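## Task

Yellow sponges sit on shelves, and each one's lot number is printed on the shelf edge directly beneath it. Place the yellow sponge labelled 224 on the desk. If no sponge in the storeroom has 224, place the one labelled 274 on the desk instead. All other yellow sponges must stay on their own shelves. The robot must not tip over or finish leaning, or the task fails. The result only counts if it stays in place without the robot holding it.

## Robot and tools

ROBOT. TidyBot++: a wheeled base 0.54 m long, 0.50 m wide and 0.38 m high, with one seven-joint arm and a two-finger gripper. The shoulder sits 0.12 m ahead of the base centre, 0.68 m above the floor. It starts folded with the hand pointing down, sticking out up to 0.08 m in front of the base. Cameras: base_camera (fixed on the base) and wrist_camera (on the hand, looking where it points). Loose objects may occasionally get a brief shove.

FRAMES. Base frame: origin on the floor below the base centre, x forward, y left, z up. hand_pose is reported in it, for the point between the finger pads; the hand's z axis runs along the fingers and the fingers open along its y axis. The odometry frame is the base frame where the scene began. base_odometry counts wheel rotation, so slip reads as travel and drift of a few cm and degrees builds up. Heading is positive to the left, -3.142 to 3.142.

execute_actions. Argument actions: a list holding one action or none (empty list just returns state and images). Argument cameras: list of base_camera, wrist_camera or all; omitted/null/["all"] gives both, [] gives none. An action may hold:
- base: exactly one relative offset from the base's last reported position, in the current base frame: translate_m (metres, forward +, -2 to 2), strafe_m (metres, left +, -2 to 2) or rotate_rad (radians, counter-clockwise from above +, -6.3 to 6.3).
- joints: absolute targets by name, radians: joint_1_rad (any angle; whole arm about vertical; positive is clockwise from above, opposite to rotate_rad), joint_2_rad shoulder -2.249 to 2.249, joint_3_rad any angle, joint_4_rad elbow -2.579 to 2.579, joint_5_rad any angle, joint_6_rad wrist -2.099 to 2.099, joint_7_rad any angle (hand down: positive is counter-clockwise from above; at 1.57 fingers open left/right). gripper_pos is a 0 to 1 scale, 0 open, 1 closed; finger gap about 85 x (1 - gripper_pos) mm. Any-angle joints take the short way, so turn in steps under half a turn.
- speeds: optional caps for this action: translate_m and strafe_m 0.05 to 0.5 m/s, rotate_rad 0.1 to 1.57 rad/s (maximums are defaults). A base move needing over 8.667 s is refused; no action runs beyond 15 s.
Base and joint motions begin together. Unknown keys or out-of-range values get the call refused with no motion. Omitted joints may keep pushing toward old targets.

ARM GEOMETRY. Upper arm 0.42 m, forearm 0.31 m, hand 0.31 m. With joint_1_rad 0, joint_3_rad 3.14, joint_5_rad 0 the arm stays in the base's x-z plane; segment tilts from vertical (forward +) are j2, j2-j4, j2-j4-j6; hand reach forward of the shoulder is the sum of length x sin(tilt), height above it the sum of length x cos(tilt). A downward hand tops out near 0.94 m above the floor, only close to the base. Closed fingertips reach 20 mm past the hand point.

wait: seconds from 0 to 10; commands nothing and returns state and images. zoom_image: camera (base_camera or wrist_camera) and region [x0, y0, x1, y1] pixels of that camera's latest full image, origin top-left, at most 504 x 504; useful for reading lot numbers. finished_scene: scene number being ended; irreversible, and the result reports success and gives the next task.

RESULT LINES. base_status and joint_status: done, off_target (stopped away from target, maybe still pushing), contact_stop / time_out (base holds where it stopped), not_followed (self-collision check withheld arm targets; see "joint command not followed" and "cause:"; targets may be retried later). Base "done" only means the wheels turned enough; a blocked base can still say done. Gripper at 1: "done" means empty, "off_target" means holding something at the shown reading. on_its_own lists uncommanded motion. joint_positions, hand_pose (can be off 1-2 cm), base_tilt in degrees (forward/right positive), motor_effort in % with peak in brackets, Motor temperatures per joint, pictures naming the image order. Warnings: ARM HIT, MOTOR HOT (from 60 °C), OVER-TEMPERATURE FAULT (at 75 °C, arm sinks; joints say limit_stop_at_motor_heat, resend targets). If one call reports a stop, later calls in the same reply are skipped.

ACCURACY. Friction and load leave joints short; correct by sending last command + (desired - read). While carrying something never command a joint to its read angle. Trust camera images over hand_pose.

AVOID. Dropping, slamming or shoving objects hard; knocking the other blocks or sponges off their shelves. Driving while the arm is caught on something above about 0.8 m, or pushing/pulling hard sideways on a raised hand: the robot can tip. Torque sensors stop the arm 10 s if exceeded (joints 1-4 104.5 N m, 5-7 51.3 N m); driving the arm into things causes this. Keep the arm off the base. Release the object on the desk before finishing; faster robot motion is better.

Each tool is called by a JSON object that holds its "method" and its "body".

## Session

{"method": "execute_actions", "body": {"actions": [{"joints":{"joint_6_rad":0.5}}]}}

Scene clock: 1.67 s.
Motor temperatures (°C, as the motors report them): [32 34 25 33 36 47 39]
base_odometry: x=+0.000 y=+0.000 heading=+0.000 (m, m, rad; odometry frame)
base_tilt: forward=+0.8 right=-0.2 (deg)
base_status: not commanded
joint_positions: joint_1_rad=+0.050 joint_2_rad=-0.353 joint_3_rad=+3.118 joint_4_rad=-2.494 joint_5_rad=-0.035 joint_6_rad=+0.480 joint_7_rad=+1.550 gripper_pos=+0.000
joint_status: all done
motor_effort: joint_1_rad=+0(1) joint_2_rad=-7(7) joint_3_rad=+0(0) joint_4_rad=+20(20) joint_5_rad=+0(1) joint_6_rad=+9(9) joint_7_rad=+0(1) (%)
hand_pose: x=+0.5476 y=-0.0138 z=+0.8788 quat_wxyz=(+0.001, +0.738, -0.032, +0.675) (m; base frame)
pictures: base_camera, wrist_camera
camera_calibration (this result's frames):
wrist_camera: T_world_to_cam=[[-0.0662131, -0.997756, 0.00995584, 0.00569319], [-0.0704326, -0.00527926, -0.997503, 0.973204], [0.995317, -0.066749, -0.069925, -0.347568], [0, 0, 0, 1]] pos_world=[0.414863, -0.0123816, 0.946413]
Images, in order (width x height): base_camera 644x364, wrist_camera 644x476.

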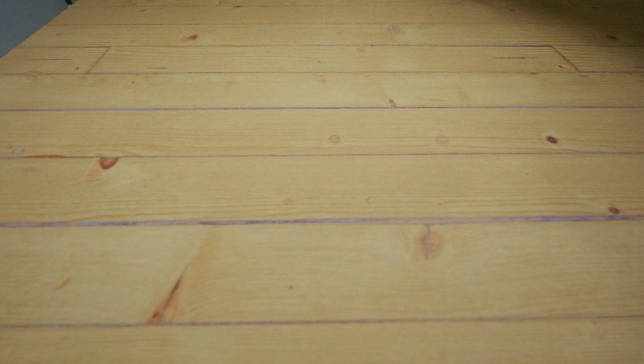

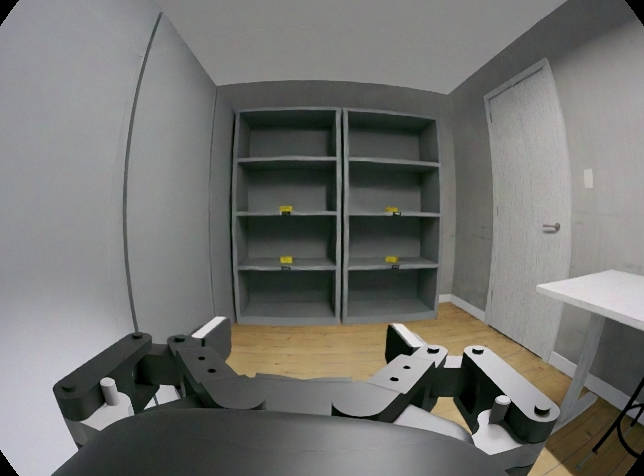

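Same layout, roughly aligned.

{"method": "execute_actions", "body": {"actions": [{"base":{"translate_m":1.5},"joints":{"joint_6_rad":0.3,"joint_1_rad":0.2}}]}}

{"method": "zoom_image", "body": {"camera": "wrist_camera", "region": [330, 120, 540, 320]}}

{"method": "zoom_image", "body": {"camera": "wrist_camera", "region": [120, 120, 330, 320]}}

Scene clock: 13.70 s.
Motor temperatures (°C, as the motors report them): [32 34 25 33 36 47 39]
base_odometry: x=+1.500 y=-0.001 heading=+0.000 (m, m, rad; odometry frame)
base_tilt: forward=+0.8 right=-0.2 (deg)
base_status: done
joint_positions: joint_1_rad=+0.187 joint_2_rad=-0.353 joint_3_rad=+3.118 joint_4_rad=-2.494 joint_5_rad=-0.035 joint_6_rad=+0.339 joint_7_rad=+1.550 gripper_pos=+0.000
joint_status: all done
motor_effort: joint_1_rad=+0(1) joint_2_rad=-7(9) joint_3_rad=+0(1) joint_4_rad=+20(21) joint_5_rad=+0(0) joint_6_rad=+9(9) joint_7_rad=+0(0) (%)
hand_pose: x=+0.5349 y=-0.0702 z=+0.8355 quat_wxyz=(+0.042, +0.779, -0.086, +0.619) (m; base frame)
pictures: base_camera, wrist_camera
camera_calibration (this result's frames):
wrist_camera: T_world_to_cam=[[-0.197738, -0.980176, 0.0124281, 0.0185592], [-0.207597, 0.0294825, -0.97777, 0.988188], [0.95802, -0.195922, -0.209312, -0.214414], [0, 0, 0, 1]] pos_world=[0.414228, -0.0529515, 0.92111]
Images, in order (width x height): base_camera 644x364, wrist_camera 644x476.

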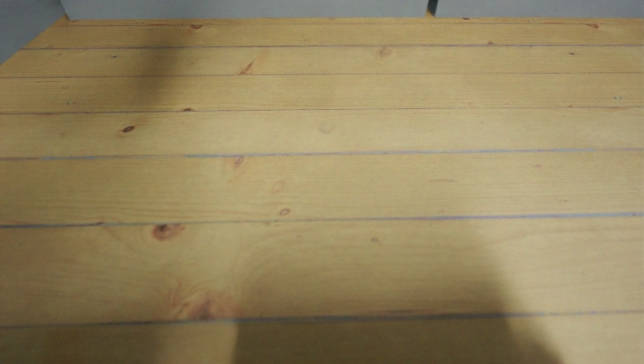

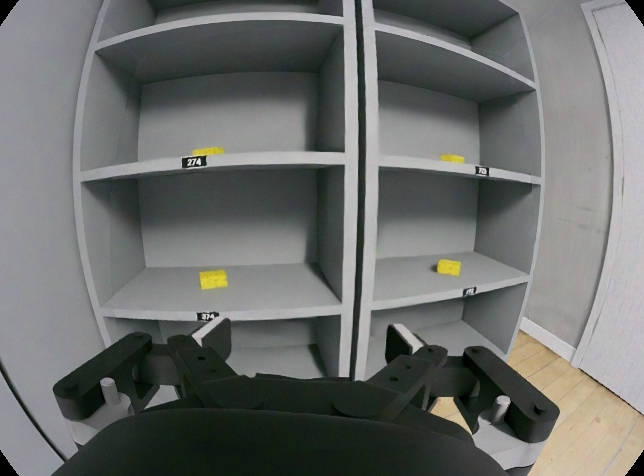

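Region (330, 120, 540, 320) of wrist_camera's 644x476 image, scaled by 2.400; it fills the top 480 rows of this view, and the rest is white.

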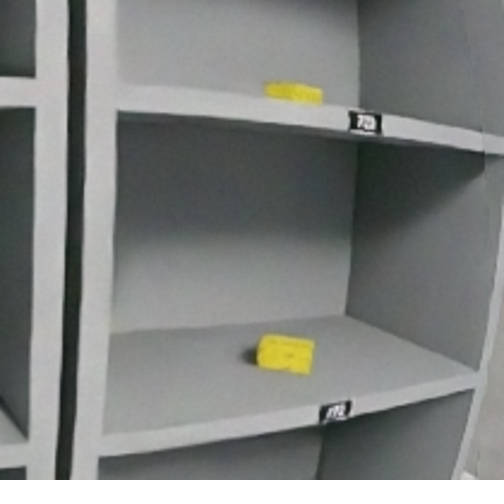

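Region (120, 120, 330, 320) of wrist_camera's 644x476 image, scaled by 2.400; it fills the top 480 rows of this view, and the rest is white.

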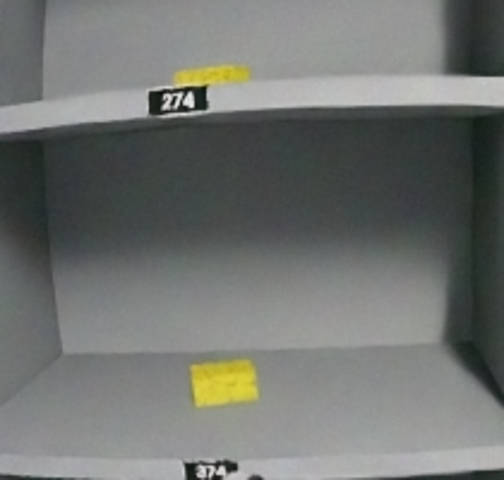

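Previously the gap was 3.6 from the shelf; now at 1.2.

{"method": "execute_actions", "body": {"actions": [{"base":{"translate_m":-2},"joints":{"joint_1_rad":-1.7}}], "cameras": []}}

{"method": "execute_actions", "body": {"actions": [{"base":{"translate_m":-0.4}}], "cameras": ["wrist_camera"]}}

Scene clock: 27.30 s.
Motor temperatures (°C, as the motors report them): [32 33 25 33 36 47 39]
base_odometry: x=-0.500 y=+0.002 heading=-0.001 (m, m, rad; odometry frame)
base_tilt: forward=+0.8 right=-0.2 (deg)
base_status: done
joint_positions: joint_1_rad=-1.686 joint_2_rad=-0.350 joint_3_rad=+3.118 joint_4_rad=-2.494 joint_5_rad=-0.035 joint_6_rad=+0.339 joint_7_rad=+1.550 gripper_pos=+0.000
joint_status: all done
motor_effort: joint_1_rad=-1(1) joint_2_rad=-7(10) joint_3_rad=+0(1) joint_4_rad=+20(21) joint_5_rad=+0(0) joint_6_rad=+9(9) joint_7_rad=+0(0) (%)
hand_pose: x=+0.0619 y=+0.4184 z=+0.8343 quat_wxyz=(-0.473, +0.532, +0.577, +0.400) (m; base frame)
pictures: none
No camera images: the call's "cameras" was empty. Leave "cameras" out to get every camera's image.

Scene clock: 29.43 s.
Motor temperatures (°C, as the motors report them): [32 33 25 33 36 47 39]
base_odometry: x=-0.900 y=+0.003 heading=-0.001 (m, m, rad; odometry frame)
base_tilt: forward=+0.8 right=-0.2 (deg)
base_status: done
joint_positions: joint_1_rad=-1.687 joint_2_rad=-0.350 joint_3_rad=+3.118 joint_4_rad=-2.494 joint_5_rad=-0.035 joint_6_rad=+0.339 joint_7_rad=+1.550 gripper_pos=+0.000
joint_status: not commanded
motor_effort: joint_1_rad=+0(1) joint_2_rad=-7(7) joint_3_rad=+0(2) joint_4_rad=+21(20) joint_5_rad=+0(0) joint_6_rad=+8(9) joint_7_rad=-1(0) (%)
hand_pose: x=+0.0615 y=+0.4183 z=+0.8343 quat_wxyz=(-0.473, +0.531, +0.577, +0.400) (m; base frame)
pictures: wrist_camera
camera_calibration (this result's frames):
wrist_camera: T_world_to_cam=[[0.994431, 0.104648, 0.0124624, -0.123332], [0.0343226, -0.209788, -0.977144, 0.958973], [-0.0996417, 0.972131, -0.212211, -0.0865753], [0, 0, 0, 1]] pos_world=[0.0811047, 0.29825, 0.92022]
Images, in order (width x height): wrist_camera 644x476.

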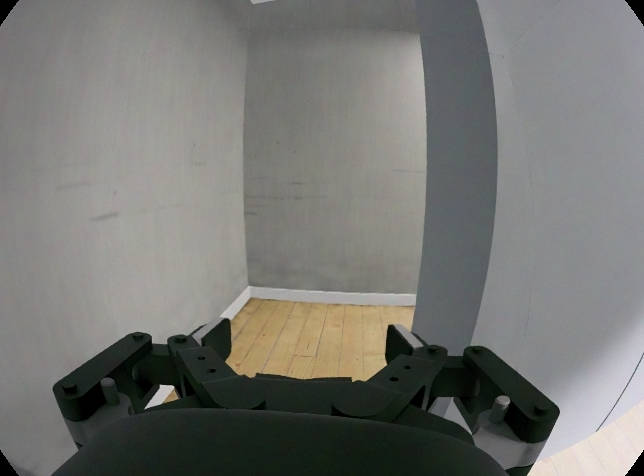

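{"method": "execute_actions", "body": {"actions": [{"base":{"translate_m":-0.15},"joints":{"joint_1_rad":0,"joint_2_rad":-0.5,"joint_4_rad":-2.55,"joint_6_rad":-0.1}}], "cameras": []}}

{"method": "execute_actions", "body": {"actions": [{"base":{"strafe_m":1.75},"joints":{"joint_1_rad":1.57}}], "cameras": ["base_camera"]}}

{"method": "execute_actions", "body": {"actions": [{"base":{"translate_m":0.9}}]}}

Scene clock: 37.60 s.
Motor temperatures (°C, as the motors report them): [32 33 25 33 36 47 39]
base_odometry: x=-1.050 y=+0.003 heading=-0.002 (m, m, rad; odometry frame)
base_tilt: forward=+0.8 right=-0.2 (deg)
base_status: done
joint_positions: joint_1_rad=-0.014 joint_2_rad=-0.483 joint_3_rad=+3.118 joint_4_rad=-2.527 joint_5_rad=-0.035 joint_6_rad=-0.054 joint_7_rad=+1.550 gripper_pos=+0.000
joint_status: all done
motor_effort: joint_1_rad=+0(1) joint_2_rad=-2(6) joint_3_rad=+0(2) joint_4_rad=+21(20) joint_5_rad=-1(0) joint_6_rad=+7(9) joint_7_rad=+0(1) (%)
hand_pose: x=+0.4717 y=+0.0153 z=+0.7542 quat_wxyz=(-0.019, +0.867, -0.005, +0.498) (m; base frame)
pictures: none
No camera images: the call's "cameras" was empty. Leave "cameras" out to get every camera's image.

Scene clock: 42.40 s.
Motor temperatures (°C, as the motors report them): [32 33 25 33 36 47 39]
base_odometry: x=-1.048 y=+1.753 heading=-0.002 (m, m, rad; odometry frame)
base_tilt: forward=+0.8 right=-0.2 (deg)
base_status: done
joint_positions: joint_1_rad=+1.556 joint_2_rad=-0.493 joint_3_rad=+3.118 joint_4_rad=-2.531 joint_5_rad=-0.035 joint_6_rad=-0.056 joint_7_rad=+1.550 gripper_pos=+0.000
joint_status: all done
motor_effort: joint_1_rad=+0(0) joint_2_rad=-2(4) joint_3_rad=+1(1) joint_4_rad=+20(21) joint_5_rad=+0(0) joint_6_rad=+8(8) joint_7_rad=-1(0) (%)
hand_pose: x=+0.1345 y=-0.3504 z=+0.7547 quat_wxyz=(+0.340, +0.609, -0.616, +0.366) (m; base frame)
pictures: base_camera
Images, in order (width x height): base_camera 644x364.

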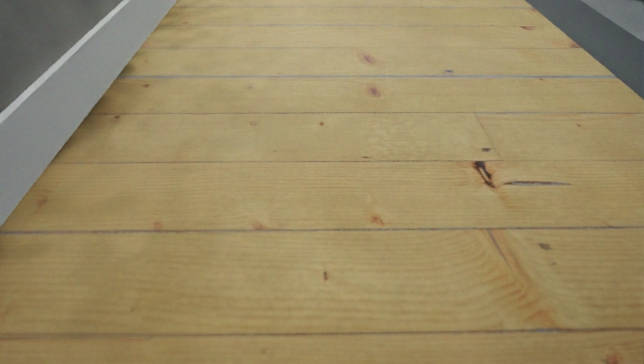

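Scene clock: 45.53 s.
Motor temperatures (°C, as the motors report them): [32 33 25 33 36 47 39]
base_odometry: x=-0.147 y=+1.752 heading=-0.001 (m, m, rad; odometry frame)
base_tilt: forward=+0.8 right=-0.2 (deg)
base_status: done
joint_positions: joint_1_rad=+1.556 joint_2_rad=-0.493 joint_3_rad=+3.118 joint_4_rad=-2.531 joint_5_rad=-0.035 joint_6_rad=-0.056 joint_7_rad=+1.550 gripper_pos=+0.000
joint_status: not commanded
motor_effort: joint_1_rad=+0(0) joint_2_rad=-2(3) joint_3_rad=+0(1) joint_4_rad=+21(21) joint_5_rad=+0(0) joint_6_rad=+8(8) joint_7_rad=+0(0) (%)
hand_pose: x=+0.1345 y=-0.3504 z=+0.7547 quat_wxyz=(+0.340, +0.609, -0.616, +0.366) (m; base frame)
pictures: base_camera, wrist_camera
camera_calibration (this result's frames):
wrist_camera: T_world_to_cam=[[-0.99974, -0.0155465, 0.0166713, 0.108438], [-0.0221068, 0.482842, -0.875428, 0.891017], [0.00556028, -0.875569, -0.483061, 0.193945], [0, 0, 0, 1]] pos_world=[0.127029, -0.258723, 0.871901]
Images, in order (width x height): base_camera 644x364, wrist_camera 644x476.

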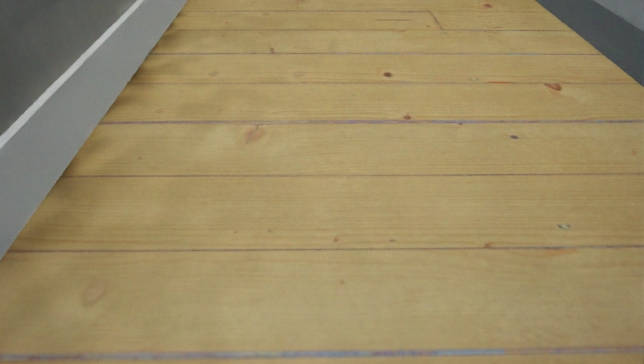

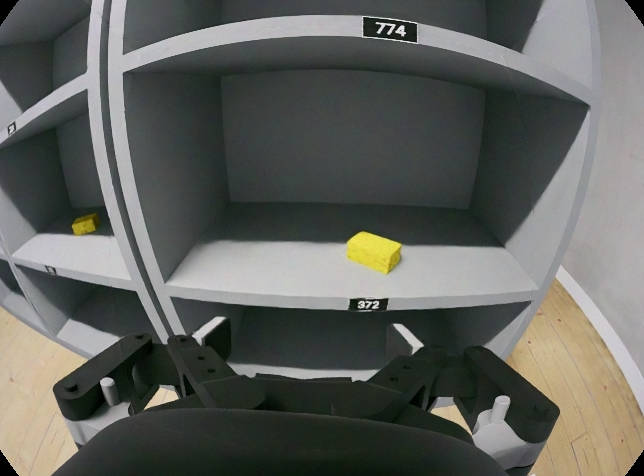

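{"method": "execute_actions", "body": {"actions": [{"base":{"rotate_rad":-0.03}}], "cameras": []}}

{"method": "execute_actions", "body": {"actions": [{"base":{"translate_m":1.3}}], "cameras": ["wrist_camera"]}}

Scene clock: 50.70 s.
Motor temperatures (°C, as the motors report them): [32 33 25 33 36 47 39]
base_odometry: x=-0.147 y=+1.752 heading=-0.031 (m, m, rad; odometry frame)
base_tilt: forward=+0.8 right=-0.2 (deg)
base_status: done
joint_positions: joint_1_rad=+1.557 joint_2_rad=-0.493 joint_3_rad=+3.118 joint_4_rad=-2.531 joint_5_rad=-0.035 joint_6_rad=-0.056 joint_7_rad=+1.550 gripper_pos=+0.000
joint_status: not commanded
motor_effort: joint_1_rad=+0(1) joint_2_rad=-2(3) joint_3_rad=+0(1) joint_4_rad=+20(21) joint_5_rad=-1(1) joint_6_rad=+8(8) joint_7_rad=+0(0) (%)
hand_pose: x=+0.1341 y=-0.3505 z=+0.7547 quat_wxyz=(+0.340, +0.609, -0.616, +0.366) (m; base frame)
pictures: none
No camera images: the call's "cameras" was empty. Leave "cameras" out to get every camera's image.

Scene clock: 54.63 s.
Motor temperatures (°C, as the motors report them): [32 33 25 33 36 47 39]
base_odometry: x=+1.152 y=+1.710 heading=-0.031 (m, m, rad; odometry frame)
base_tilt: forward=+0.8 right=-0.2 (deg)
base_status: done
joint_positions: joint_1_rad=+1.557 joint_2_rad=-0.493 joint_3_rad=+3.118 joint_4_rad=-2.531 joint_5_rad=-0.035 joint_6_rad=-0.056 joint_7_rad=+1.550 gripper_pos=+0.000
joint_status: not commanded
motor_effort: joint_1_rad=+0(1) joint_2_rad=-2(2) joint_3_rad=+0(2) joint_4_rad=+20(21) joint_5_rad=+0(0) joint_6_rad=+8(8) joint_7_rad=+0(0) (%)
hand_pose: x=+0.1341 y=-0.3505 z=+0.7547 quat_wxyz=(+0.340, +0.609, -0.616, +0.366) (m; base frame)
pictures: wrist_camera
camera_calibration (this result's frames):
wrist_camera: T_world_to_cam=[[-0.999759, -0.0142929, 0.0166713, 0.10844], [-0.021501, 0.482815, -0.875459, 0.890966], [0.00446366, -0.875606, -0.483006, 0.194038], [0, 0, 0, 1]] pos_world=[0.126705, -0.258721, 0.871917]
Images, in order (width x height): wrist_camera 644x476.

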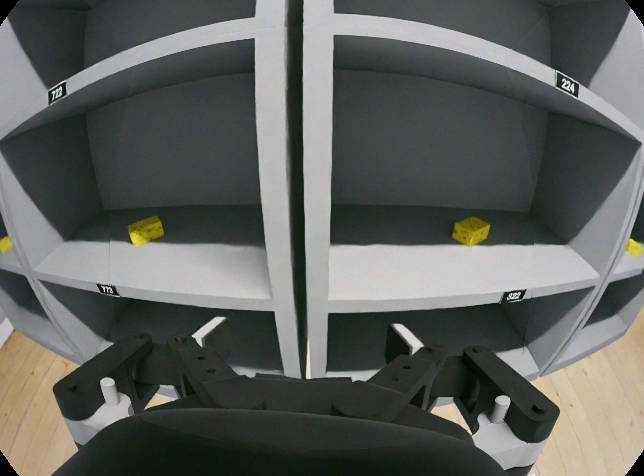

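{"method": "execute_actions", "body": {"actions": [{"base":{"translate_m":-0.45},"joints":{"joint_2_rad":0,"joint_4_rad":-0.8,"joint_6_rad":-1.4}}], "cameras": ["wrist_camera"]}}

Scene clock: 62.90 s.
Motor temperatures (°C, as the motors report them): [32 33 25 33 36 47 39]
base_odometry: x=+0.702 y=+1.725 heading=-0.031 (m, m, rad; odometry frame)
base_tilt: forward=+0.8 right=-0.2 (deg)
base_status: done
joint_positions: joint_1_rad=+1.560 joint_2_rad=-0.017 joint_3_rad=+3.118 joint_4_rad=-0.820 joint_5_rad=-0.035 joint_6_rad=-1.355 joint_7_rad=+1.550 gripper_pos=+0.000
joint_status: all done
motor_effort: joint_1_rad=+0(1) joint_2_rad=-17(17) joint_3_rad=+0(2) joint_4_rad=+17(23) joint_5_rad=-1(1) joint_6_rad=+7(9) joint_7_rad=+0(0) (%)
hand_pose: x=+0.1481 y=-0.4768 z=+1.1489 quat_wxyz=(+0.313, +0.631, -0.615, +0.355) (m; base frame)
pictures: wrist_camera
camera_calibration (this result's frames):
wrist_camera: T_world_to_cam=[[-0.998296, -0.0570964, 0.0120236, 0.0987667], [-0.0407468, 0.534687, -0.844067, 1.28885], [0.0417643, -0.843119, -0.536103, 0.344653], [0, 0, 0, 1]] pos_world=[0.136721, -0.392906, 1.27145]
Images, in order (width x height): wrist_camera 644x476.

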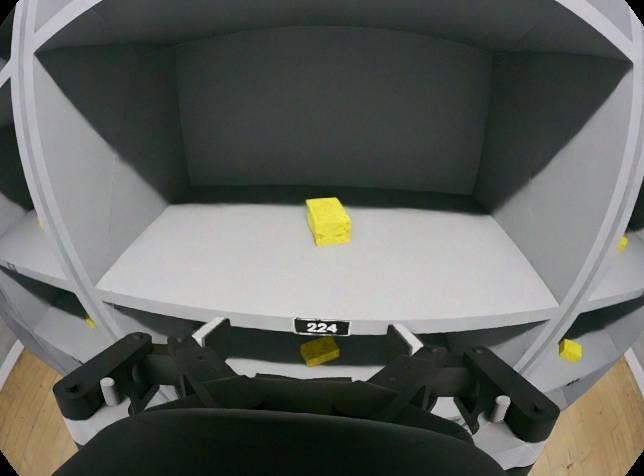

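{"method": "execute_actions", "body": {"actions": [{"joints":{"joint_2_rad":0.3,"joint_4_rad":-0.9,"joint_6_rad":-0.88}}], "cameras": []}}

{"method": "execute_actions", "body": {"actions": [{"base":{"strafe_m":-0.1}}], "cameras": ["wrist_camera"]}}

Scene clock: 71.43 s.
Motor temperatures (°C, as the motors report them): [32 33 25 33 36 47 39]
base_odometry: x=+0.702 y=+1.725 heading=-0.031 (m, m, rad; odometry frame)
base_tilt: forward=+0.8 right=-0.2 (deg)
base_status: not commanded
joint_positions: joint_1_rad=+1.560 joint_2_rad=+0.306 joint_3_rad=+3.118 joint_4_rad=-0.892 joint_5_rad=-0.035 joint_6_rad=-0.924 joint_7_rad=+1.550 gripper_pos=+0.000
joint_status: all done
motor_effort: joint_1_rad=+0(1) joint_2_rad=-34(41) joint_3_rad=-1(1) joint_4_rad=+21(23) joint_5_rad=-1(1) joint_6_rad=+8(8) joint_7_rad=+0(0) (%)
hand_pose: x=+0.1499 y=-0.6836 z=+1.0350 quat_wxyz=(+0.321, +0.618, -0.616, +0.368) (m; base frame)
pictures: none
No camera images: the call's "cameras" was empty. Leave "cameras" out to get every camera's image.

Scene clock: 72.70 s.
Motor temperatures (°C, as the motors report them): [32 33 25 33 36 47 39]
base_odometry: x=+0.699 y=+1.624 heading=-0.032 (m, m, rad; odometry frame)
base_tilt: forward=+0.8 right=-0.2 (deg)
base_status: done
joint_positions: joint_1_rad=+1.560 joint_2_rad=+0.307 joint_3_rad=+3.118 joint_4_rad=-0.892 joint_5_rad=-0.035 joint_6_rad=-0.922 joint_7_rad=+1.550 gripper_pos=+0.000
joint_status: not commanded
motor_effort: joint_1_rad=+0(0) joint_2_rad=-34(39) joint_3_rad=+0(1) joint_4_rad=+21(22) joint_5_rad=-1(1) joint_6_rad=+8(8) joint_7_rad=+0(0) (%)
hand_pose: x=+0.1499 y=-0.6843 z=+1.0349 quat_wxyz=(+0.321, +0.618, -0.616, +0.369) (m; base frame)
pictures: wrist_camera
camera_calibration (this result's frames):
wrist_camera: T_world_to_cam=[[-0.99907, -0.0430074, -0.00323201, 0.115659], [-0.0189296, 0.504603, -0.863144, 1.29956], [0.0387525, -0.86228, -0.504947, 0.0636578], [0, 0, 0, 1]] pos_world=[0.137685, -0.595897, 1.15423]
Images, in order (width x height): wrist_camera 644x476.

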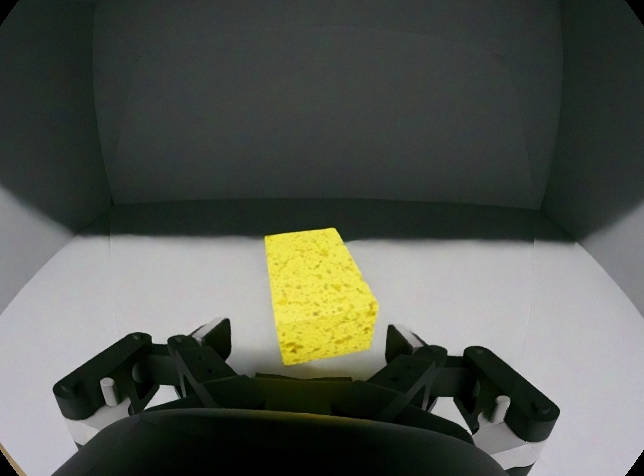

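{"method": "execute_actions", "body": {"actions": [{"base":{"translate_m":-0.008},"joints":{"joint_7_rad":1.75}}], "cameras": []}}

{"method": "execute_actions", "body": {"actions": [{"base":{"strafe_m":-0.06}}], "cameras": ["wrist_camera"]}}

{"method": "execute_actions", "body": {"actions": [{"joints":{"gripper_pos":1}}], "cameras": []}}

{"method": "execute_actions", "body": {"actions": [{"joints":{"joint_2_rad":-0.3}}], "cameras": ["wrist_camera"]}}

Scene clock: 84.73 s.
Motor temperatures (°C, as the motors report them): [32 33 25 33 36 47 39]
base_odometry: x=+0.691 y=+1.625 heading=-0.031 (m, m, rad; odometry frame)
base_tilt: forward=+0.8 right=-0.2 (deg)
base_status: done
joint_positions: joint_1_rad=+1.564 joint_2_rad=+0.307 joint_3_rad=+3.118 joint_4_rad=-0.892 joint_5_rad=-0.035 joint_6_rad=-0.922 joint_7_rad=+1.736 gripper_pos=+0.000
joint_status: all done
motor_effort: joint_1_rad=+0(4) joint_2_rad=-35(36) joint_3_rad=+0(3) joint_4_rad=+21(22) joint_5_rad=-1(1) joint_6_rad=+8(8) joint_7_rad=+0(0) (%)
hand_pose: x=+0.1468 y=-0.6844 z=+1.0349 quat_wxyz=(+0.355, +0.671, -0.557, +0.337) (m; base frame)
pictures: none
No camera images: the call's "cameras" was empty. Leave "cameras" out to get every camera's image.

Scene clock: 85.90 s.
Motor temperatures (°C, as the motors report them): [32 33 25 33 36 47 39]
base_odometry: x=+0.689 y=+1.565 heading=-0.032 (m, m, rad; odometry frame)
base_tilt: forward=+0.8 right=-0.2 (deg)
base_status: done
joint_positions: joint_1_rad=+1.564 joint_2_rad=+0.306 joint_3_rad=+3.118 joint_4_rad=-0.892 joint_5_rad=-0.035 joint_6_rad=-0.921 joint_7_rad=+1.736 gripper_pos=+0.000
joint_status: not commanded
motor_effort: joint_1_rad=+0(3) joint_2_rad=-35(39) joint_3_rad=-1(1) joint_4_rad=+21(22) joint_5_rad=-1(1) joint_6_rad=+8(8) joint_7_rad=+0(1) (%)
hand_pose: x=+0.1467 y=-0.6842 z=+1.0358 quat_wxyz=(+0.355, +0.671, -0.557, +0.337) (m; base frame)
pictures: wrist_camera
camera_calibration (this result's frames):
wrist_camera: T_world_to_cam=[[-0.978976, -0.133288, 0.154406, -0.115491], [-0.200232, 0.483568, -0.852097, 1.30099], [0.038908, -0.865099, -0.50009, 0.0573], [0, 0, 0, 1]] pos_world=[0.145208, -0.594941, 1.15506]
Images, in order (width x height): wrist_camera 644x476.

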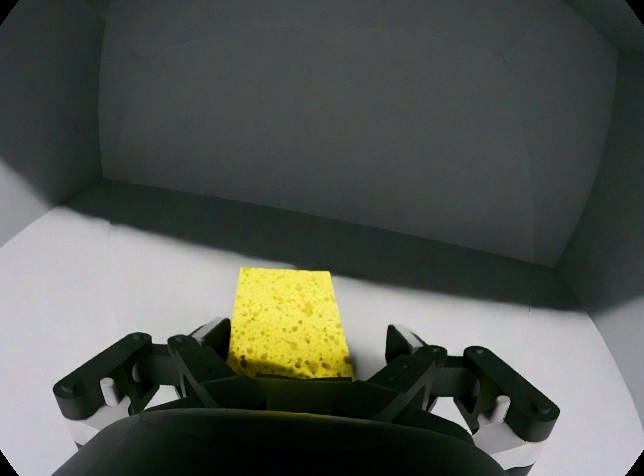

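Scene clock: 87.00 s.
Motor temperatures (°C, as the motors report them): [32 33 25 33 36 47 39]
base_odometry: x=+0.689 y=+1.565 heading=-0.032 (m, m, rad; odometry frame)
base_tilt: forward=+0.8 right=-0.2 (deg)
base_status: not commanded
joint_positions: joint_1_rad=+1.564 joint_2_rad=+0.304 joint_3_rad=+3.118 joint_4_rad=-0.892 joint_5_rad=-0.035 joint_6_rad=-0.920 joint_7_rad=+1.736 gripper_pos=+0.407
joint_status: gripper_pos off_target (ended at +0.407, target +1.000)
motor_effort: joint_1_rad=+1(0) joint_2_rad=-35(36) joint_3_rad=-1(1) joint_4_rad=+21(22) joint_5_rad=-1(1) joint_6_rad=+8(8) joint_7_rad=+0(0) (%)
hand_pose: x=+0.1467 y=-0.6840 z=+1.0373 quat_wxyz=(+0.356, +0.670, -0.556, +0.338) (m; base frame)
pictures: none
No camera images: the call's "cameras" was empty. Leave "cameras" out to get every camera's image.

Scene clock: 89.07 s.
Motor temperatures (°C, as the motors report them): [32 33 25 33 36 47 39]
base_odometry: x=+0.689 y=+1.565 heading=-0.032 (m, m, rad; odometry frame)
base_tilt: forward=+0.8 right=-0.2 (deg)
base_status: not commanded
joint_positions: joint_1_rad=+1.564 joint_2_rad=-0.306 joint_3_rad=+3.118 joint_4_rad=-0.892 joint_5_rad=-0.035 joint_6_rad=-0.920 joint_7_rad=+1.736 gripper_pos=+0.407
joint_status: all done
motor_effort: joint_1_rad=-1(0) joint_2_rad=-3(38) joint_3_rad=+0(1) joint_4_rad=+16(23) joint_5_rad=+0(1) joint_6_rad=+9(9) joint_7_rad=-1(1) (%)
hand_pose: x=+0.1446 y=-0.3570 z=+1.3651 quat_wxyz=(+0.540, +0.532, -0.430, +0.491) (m; base frame)
pictures: wrist_camera
camera_calibration (this result's frames):
wrist_camera: T_world_to_cam=[[-0.979734, -0.0213373, 0.199162, -0.145862], [-0.19632, -0.094998, -0.975927, 1.38479], [0.0397437, -0.995249, 0.0888838, -0.345409], [0, 0, 0, 1]] pos_world=[0.142684, -0.215328, 1.41121]
Images, in order (width x height): wrist_camera 644x476.

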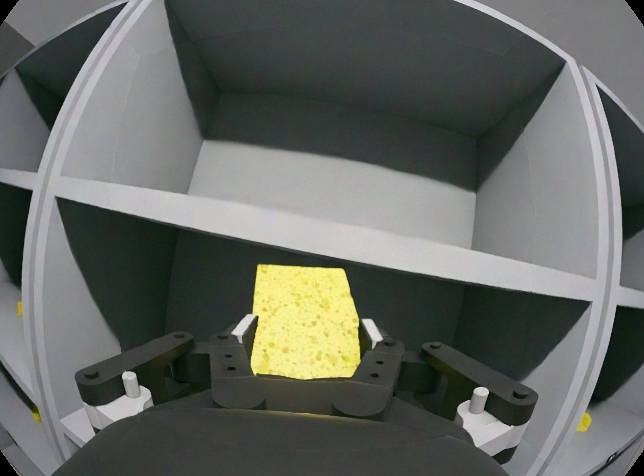

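{"method": "execute_actions", "body": {"actions": [{"base":{"translate_m":-1.74},"joints":{"joint_1_rad":1.0}}], "cameras": []}}

{"method": "execute_actions", "body": {"actions": [{"base":{"strafe_m":-1.75},"joints":{"joint_1_rad":1.57}}], "cameras": []}}

{"method": "execute_actions", "body": {"actions": [{"base":{"translate_m":1.2},"joints":{"joint_2_rad":0.45,"joint_4_rad":-1.3,"joint_6_rad":-0.3}}]}}

Scene clock: 101.80 s.
Motor temperatures (°C, as the motors report them): [32 33 25 33 36 47 39]
base_odometry: x=-1.050 y=+1.619 heading=-0.032 (m, m, rad; odometry frame)
base_tilt: forward=+0.8 right=-0.2 (deg)
base_status: done
joint_positions: joint_1_rad=+1.015 joint_2_rad=-0.305 joint_3_rad=+3.117 joint_4_rad=-0.892 joint_5_rad=-0.035 joint_6_rad=-0.920 joint_7_rad=+1.736 gripper_pos=+0.407
joint_status: all done
motor_effort: joint_1_rad=+0(1) joint_2_rad=-4(6) joint_3_rad=+1(4) joint_4_rad=+16(17) joint_5_rad=+0(0) joint_6_rad=+9(9) joint_7_rad=-1(1) (%)
hand_pose: x=+0.3274 y=-0.2911 z=+1.3650 quat_wxyz=(+0.386, +0.629, -0.269, +0.619) (m; base frame)
pictures: none
No camera images: the call's "cameras" was empty. Leave "cameras" out to get every camera's image.

Scene clock: 106.67 s.
Motor temperatures (°C, as the motors report them): [32 33 25 33 36 47 39]
base_odometry: x=-1.107 y=-0.130 heading=-0.032 (m, m, rad; odometry frame)
base_tilt: forward=+0.8 right=-0.2 (deg)
base_status: done
joint_positions: joint_1_rad=+1.555 joint_2_rad=-0.296 joint_3_rad=+3.117 joint_4_rad=-0.892 joint_5_rad=-0.035 joint_6_rad=-0.919 joint_7_rad=+1.736 gripper_pos=+0.407
joint_status: all done
motor_effort: joint_1_rad=+0(0) joint_2_rad=-3(8) joint_3_rad=+0(1) joint_4_rad=+15(17) joint_5_rad=-1(0) joint_6_rad=+9(9) joint_7_rad=+0(1) (%)
hand_pose: x=+0.1478 y=-0.3633 z=+1.3617 quat_wxyz=(+0.535, +0.536, -0.430, +0.491) (m; base frame)
pictures: none
No camera images: the call's "cameras" was empty. Leave "cameras" out to get every camera's image.

Scene clock: 110.43 s.
Motor temperatures (°C, as the motors report them): [32 33 25 33 36 47 39]
base_odometry: x=+0.093 y=-0.169 heading=-0.032 (m, m, rad; odometry frame)
base_tilt: forward=+0.8 right=-0.2 (deg)
base_status: done
joint_positions: joint_1_rad=+1.561 joint_2_rad=+0.455 joint_3_rad=+3.117 joint_4_rad=-1.288 joint_5_rad=-0.035 joint_6_rad=-0.346 joint_7_rad=+1.736 gripper_pos=+0.407
joint_status: all done
motor_effort: joint_1_rad=-1(3) joint_2_rad=-41(48) joint_3_rad=-1(2) joint_4_rad=+22(25) joint_5_rad=-1(1) joint_6_rad=+8(9) joint_7_rad=-1(1) (%)
hand_pose: x=+0.1465 y=-0.7642 z=+0.8516 quat_wxyz=(+0.366, +0.660, -0.559, +0.344) (m; base frame)
pictures: base_camera, wrist_camera
camera_calibration (this result's frames):
wrist_camera: T_world_to_cam=[[-0.982123, -0.111351, 0.151772, -0.0784395], [-0.186387, 0.462462, -0.866827, 1.17707], [0.0263332, -0.879619, -0.474949, -0.134688], [0, 0, 0, 1]] pos_world=[0.145899, -0.671556, 0.968247]
Images, in order (width x height): base_camera 644x364, wrist_camera 644x476.

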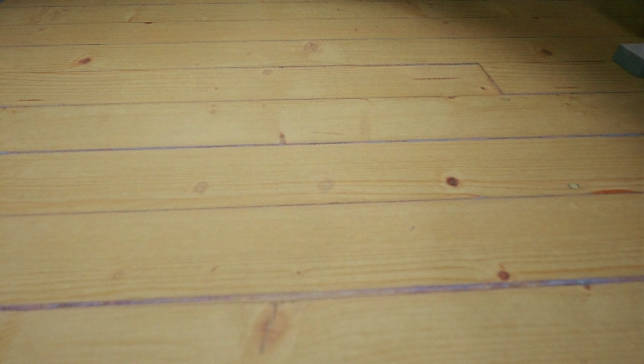

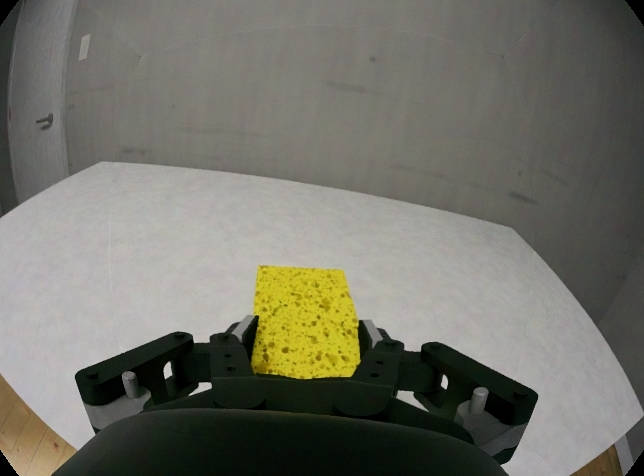

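{"method": "execute_actions", "body": {"actions": [{"base":{"strafe_m":-0.08},"joints":{"joint_2_rad":0.56}}], "cameras": []}}

{"method": "execute_actions", "body": {"actions": [{"joints":{"gripper_pos":0}}], "cameras": []}}

{"method": "execute_actions", "body": {"actions": [{"joints":{"joint_2_rad":0.35}}], "cameras": ["wrist_camera"]}}

{"method": "finished_scene", "body": {"scene": 2}}

Scene clock: 120.60 s.
Motor temperatures (°C, as the motors report them): [32 34 25 33 36 47 39]
base_odometry: x=+0.090 y=-0.249 heading=-0.032 (m, m, rad; odometry frame)
base_tilt: forward=+0.8 right=-0.1 (deg)
base_status: done
joint_positions: joint_1_rad=+1.561 joint_2_rad=+0.559 joint_3_rad=+3.117 joint_4_rad=-1.289 joint_5_rad=-0.035 joint_6_rad=-0.331 joint_7_rad=+1.736 gripper_pos=+0.408
joint_status: all done
motor_effort: joint_1_rad=+0(1) joint_2_rad=-44(50) joint_3_rad=-1(1) joint_4_rad=+21(23) joint_5_rad=+0(1) joint_6_rad=+8(9) joint_7_rad=+0(1) (%)
hand_pose: x=+0.1465 y=-0.7803 z=+0.7746 quat_wxyz=(+0.336, +0.675, -0.574, +0.318) (m; base frame)
pictures: none
No camera images: the call's "cameras" was empty. Leave "cameras" out to get every camera's image.

Scene clock: 121.70 s.
Motor temperatures (°C, as the motors report them): [32 34 25 33 36 47 39]
base_odometry: x=+0.090 y=-0.249 heading=-0.032 (m, m, rad; odometry frame)
base_tilt: forward=+0.8 right=-0.2 (deg)
base_status: not commanded
joint_positions: joint_1_rad=+1.561 joint_2_rad=+0.559 joint_3_rad=+3.117 joint_4_rad=-1.289 joint_5_rad=-0.035 joint_6_rad=-0.331 joint_7_rad=+1.736 gripper_pos=+0.000
joint_status: all done
motor_effort: joint_1_rad=+1(0) joint_2_rad=-44(45) joint_3_rad=-1(1) joint_4_rad=+22(22) joint_5_rad=-1(1) joint_6_rad=+7(8) joint_7_rad=+0(0) (%)
hand_pose: x=+0.1465 y=-0.7803 z=+0.7746 quat_wxyz=(+0.336, +0.675, -0.574, +0.318) (m; base frame)
pictures: none
No camera images: the call's "cameras" was empty. Leave "cameras" out to get every camera's image.

Scene clock: 123.23 s.
Motor temperatures (°C, as the motors report them): [32 34 25 33 36 47 39]
base_odometry: x=+0.090 y=-0.249 heading=-0.032 (m, m, rad; odometry frame)
base_tilt: forward=+0.8 right=-0.2 (deg)
base_status: not commanded
joint_positions: joint_1_rad=+1.561 joint_2_rad=+0.344 joint_3_rad=+3.117 joint_4_rad=-1.289 joint_5_rad=-0.035 joint_6_rad=-0.331 joint_7_rad=+1.736 gripper_pos=+0.000
joint_status: all done
motor_effort: joint_1_rad=+0(0) joint_2_rad=-38(48) joint_3_rad=+0(1) joint_4_rad=+22(23) joint_5_rad=-1(1) joint_6_rad=+8(8) joint_7_rad=-1(0) (%)
hand_pose: x=+0.1462 y=-0.7424 z=+0.9395 quat_wxyz=(+0.406, +0.635, -0.537, +0.379) (m; base frame)
pictures: wrist_camera
camera_calibration (this result's frames):
wrist_camera: T_world_to_cam=[[-0.982432, -0.0908518, 0.163014, -0.0850094], [-0.18475, 0.350091, -0.918316, 1.20777], [0.026361, -0.932299, -0.360726, -0.22012], [0, 0, 0, 1]] pos_world=[0.145423, -0.635772, 1.04357]
Images, in order (width x height): wrist_camera 644x476.

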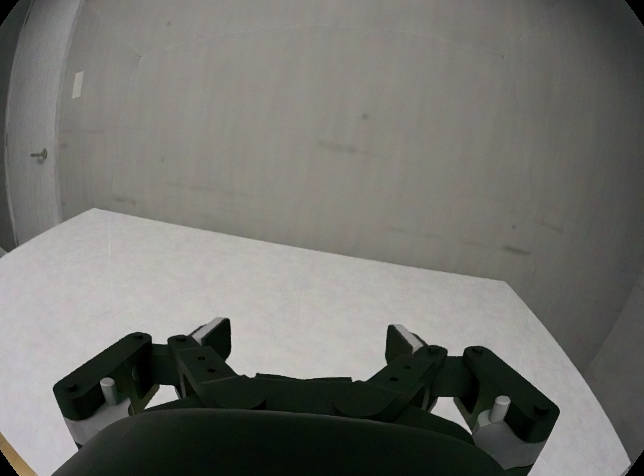

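The scene is finished: the task was done.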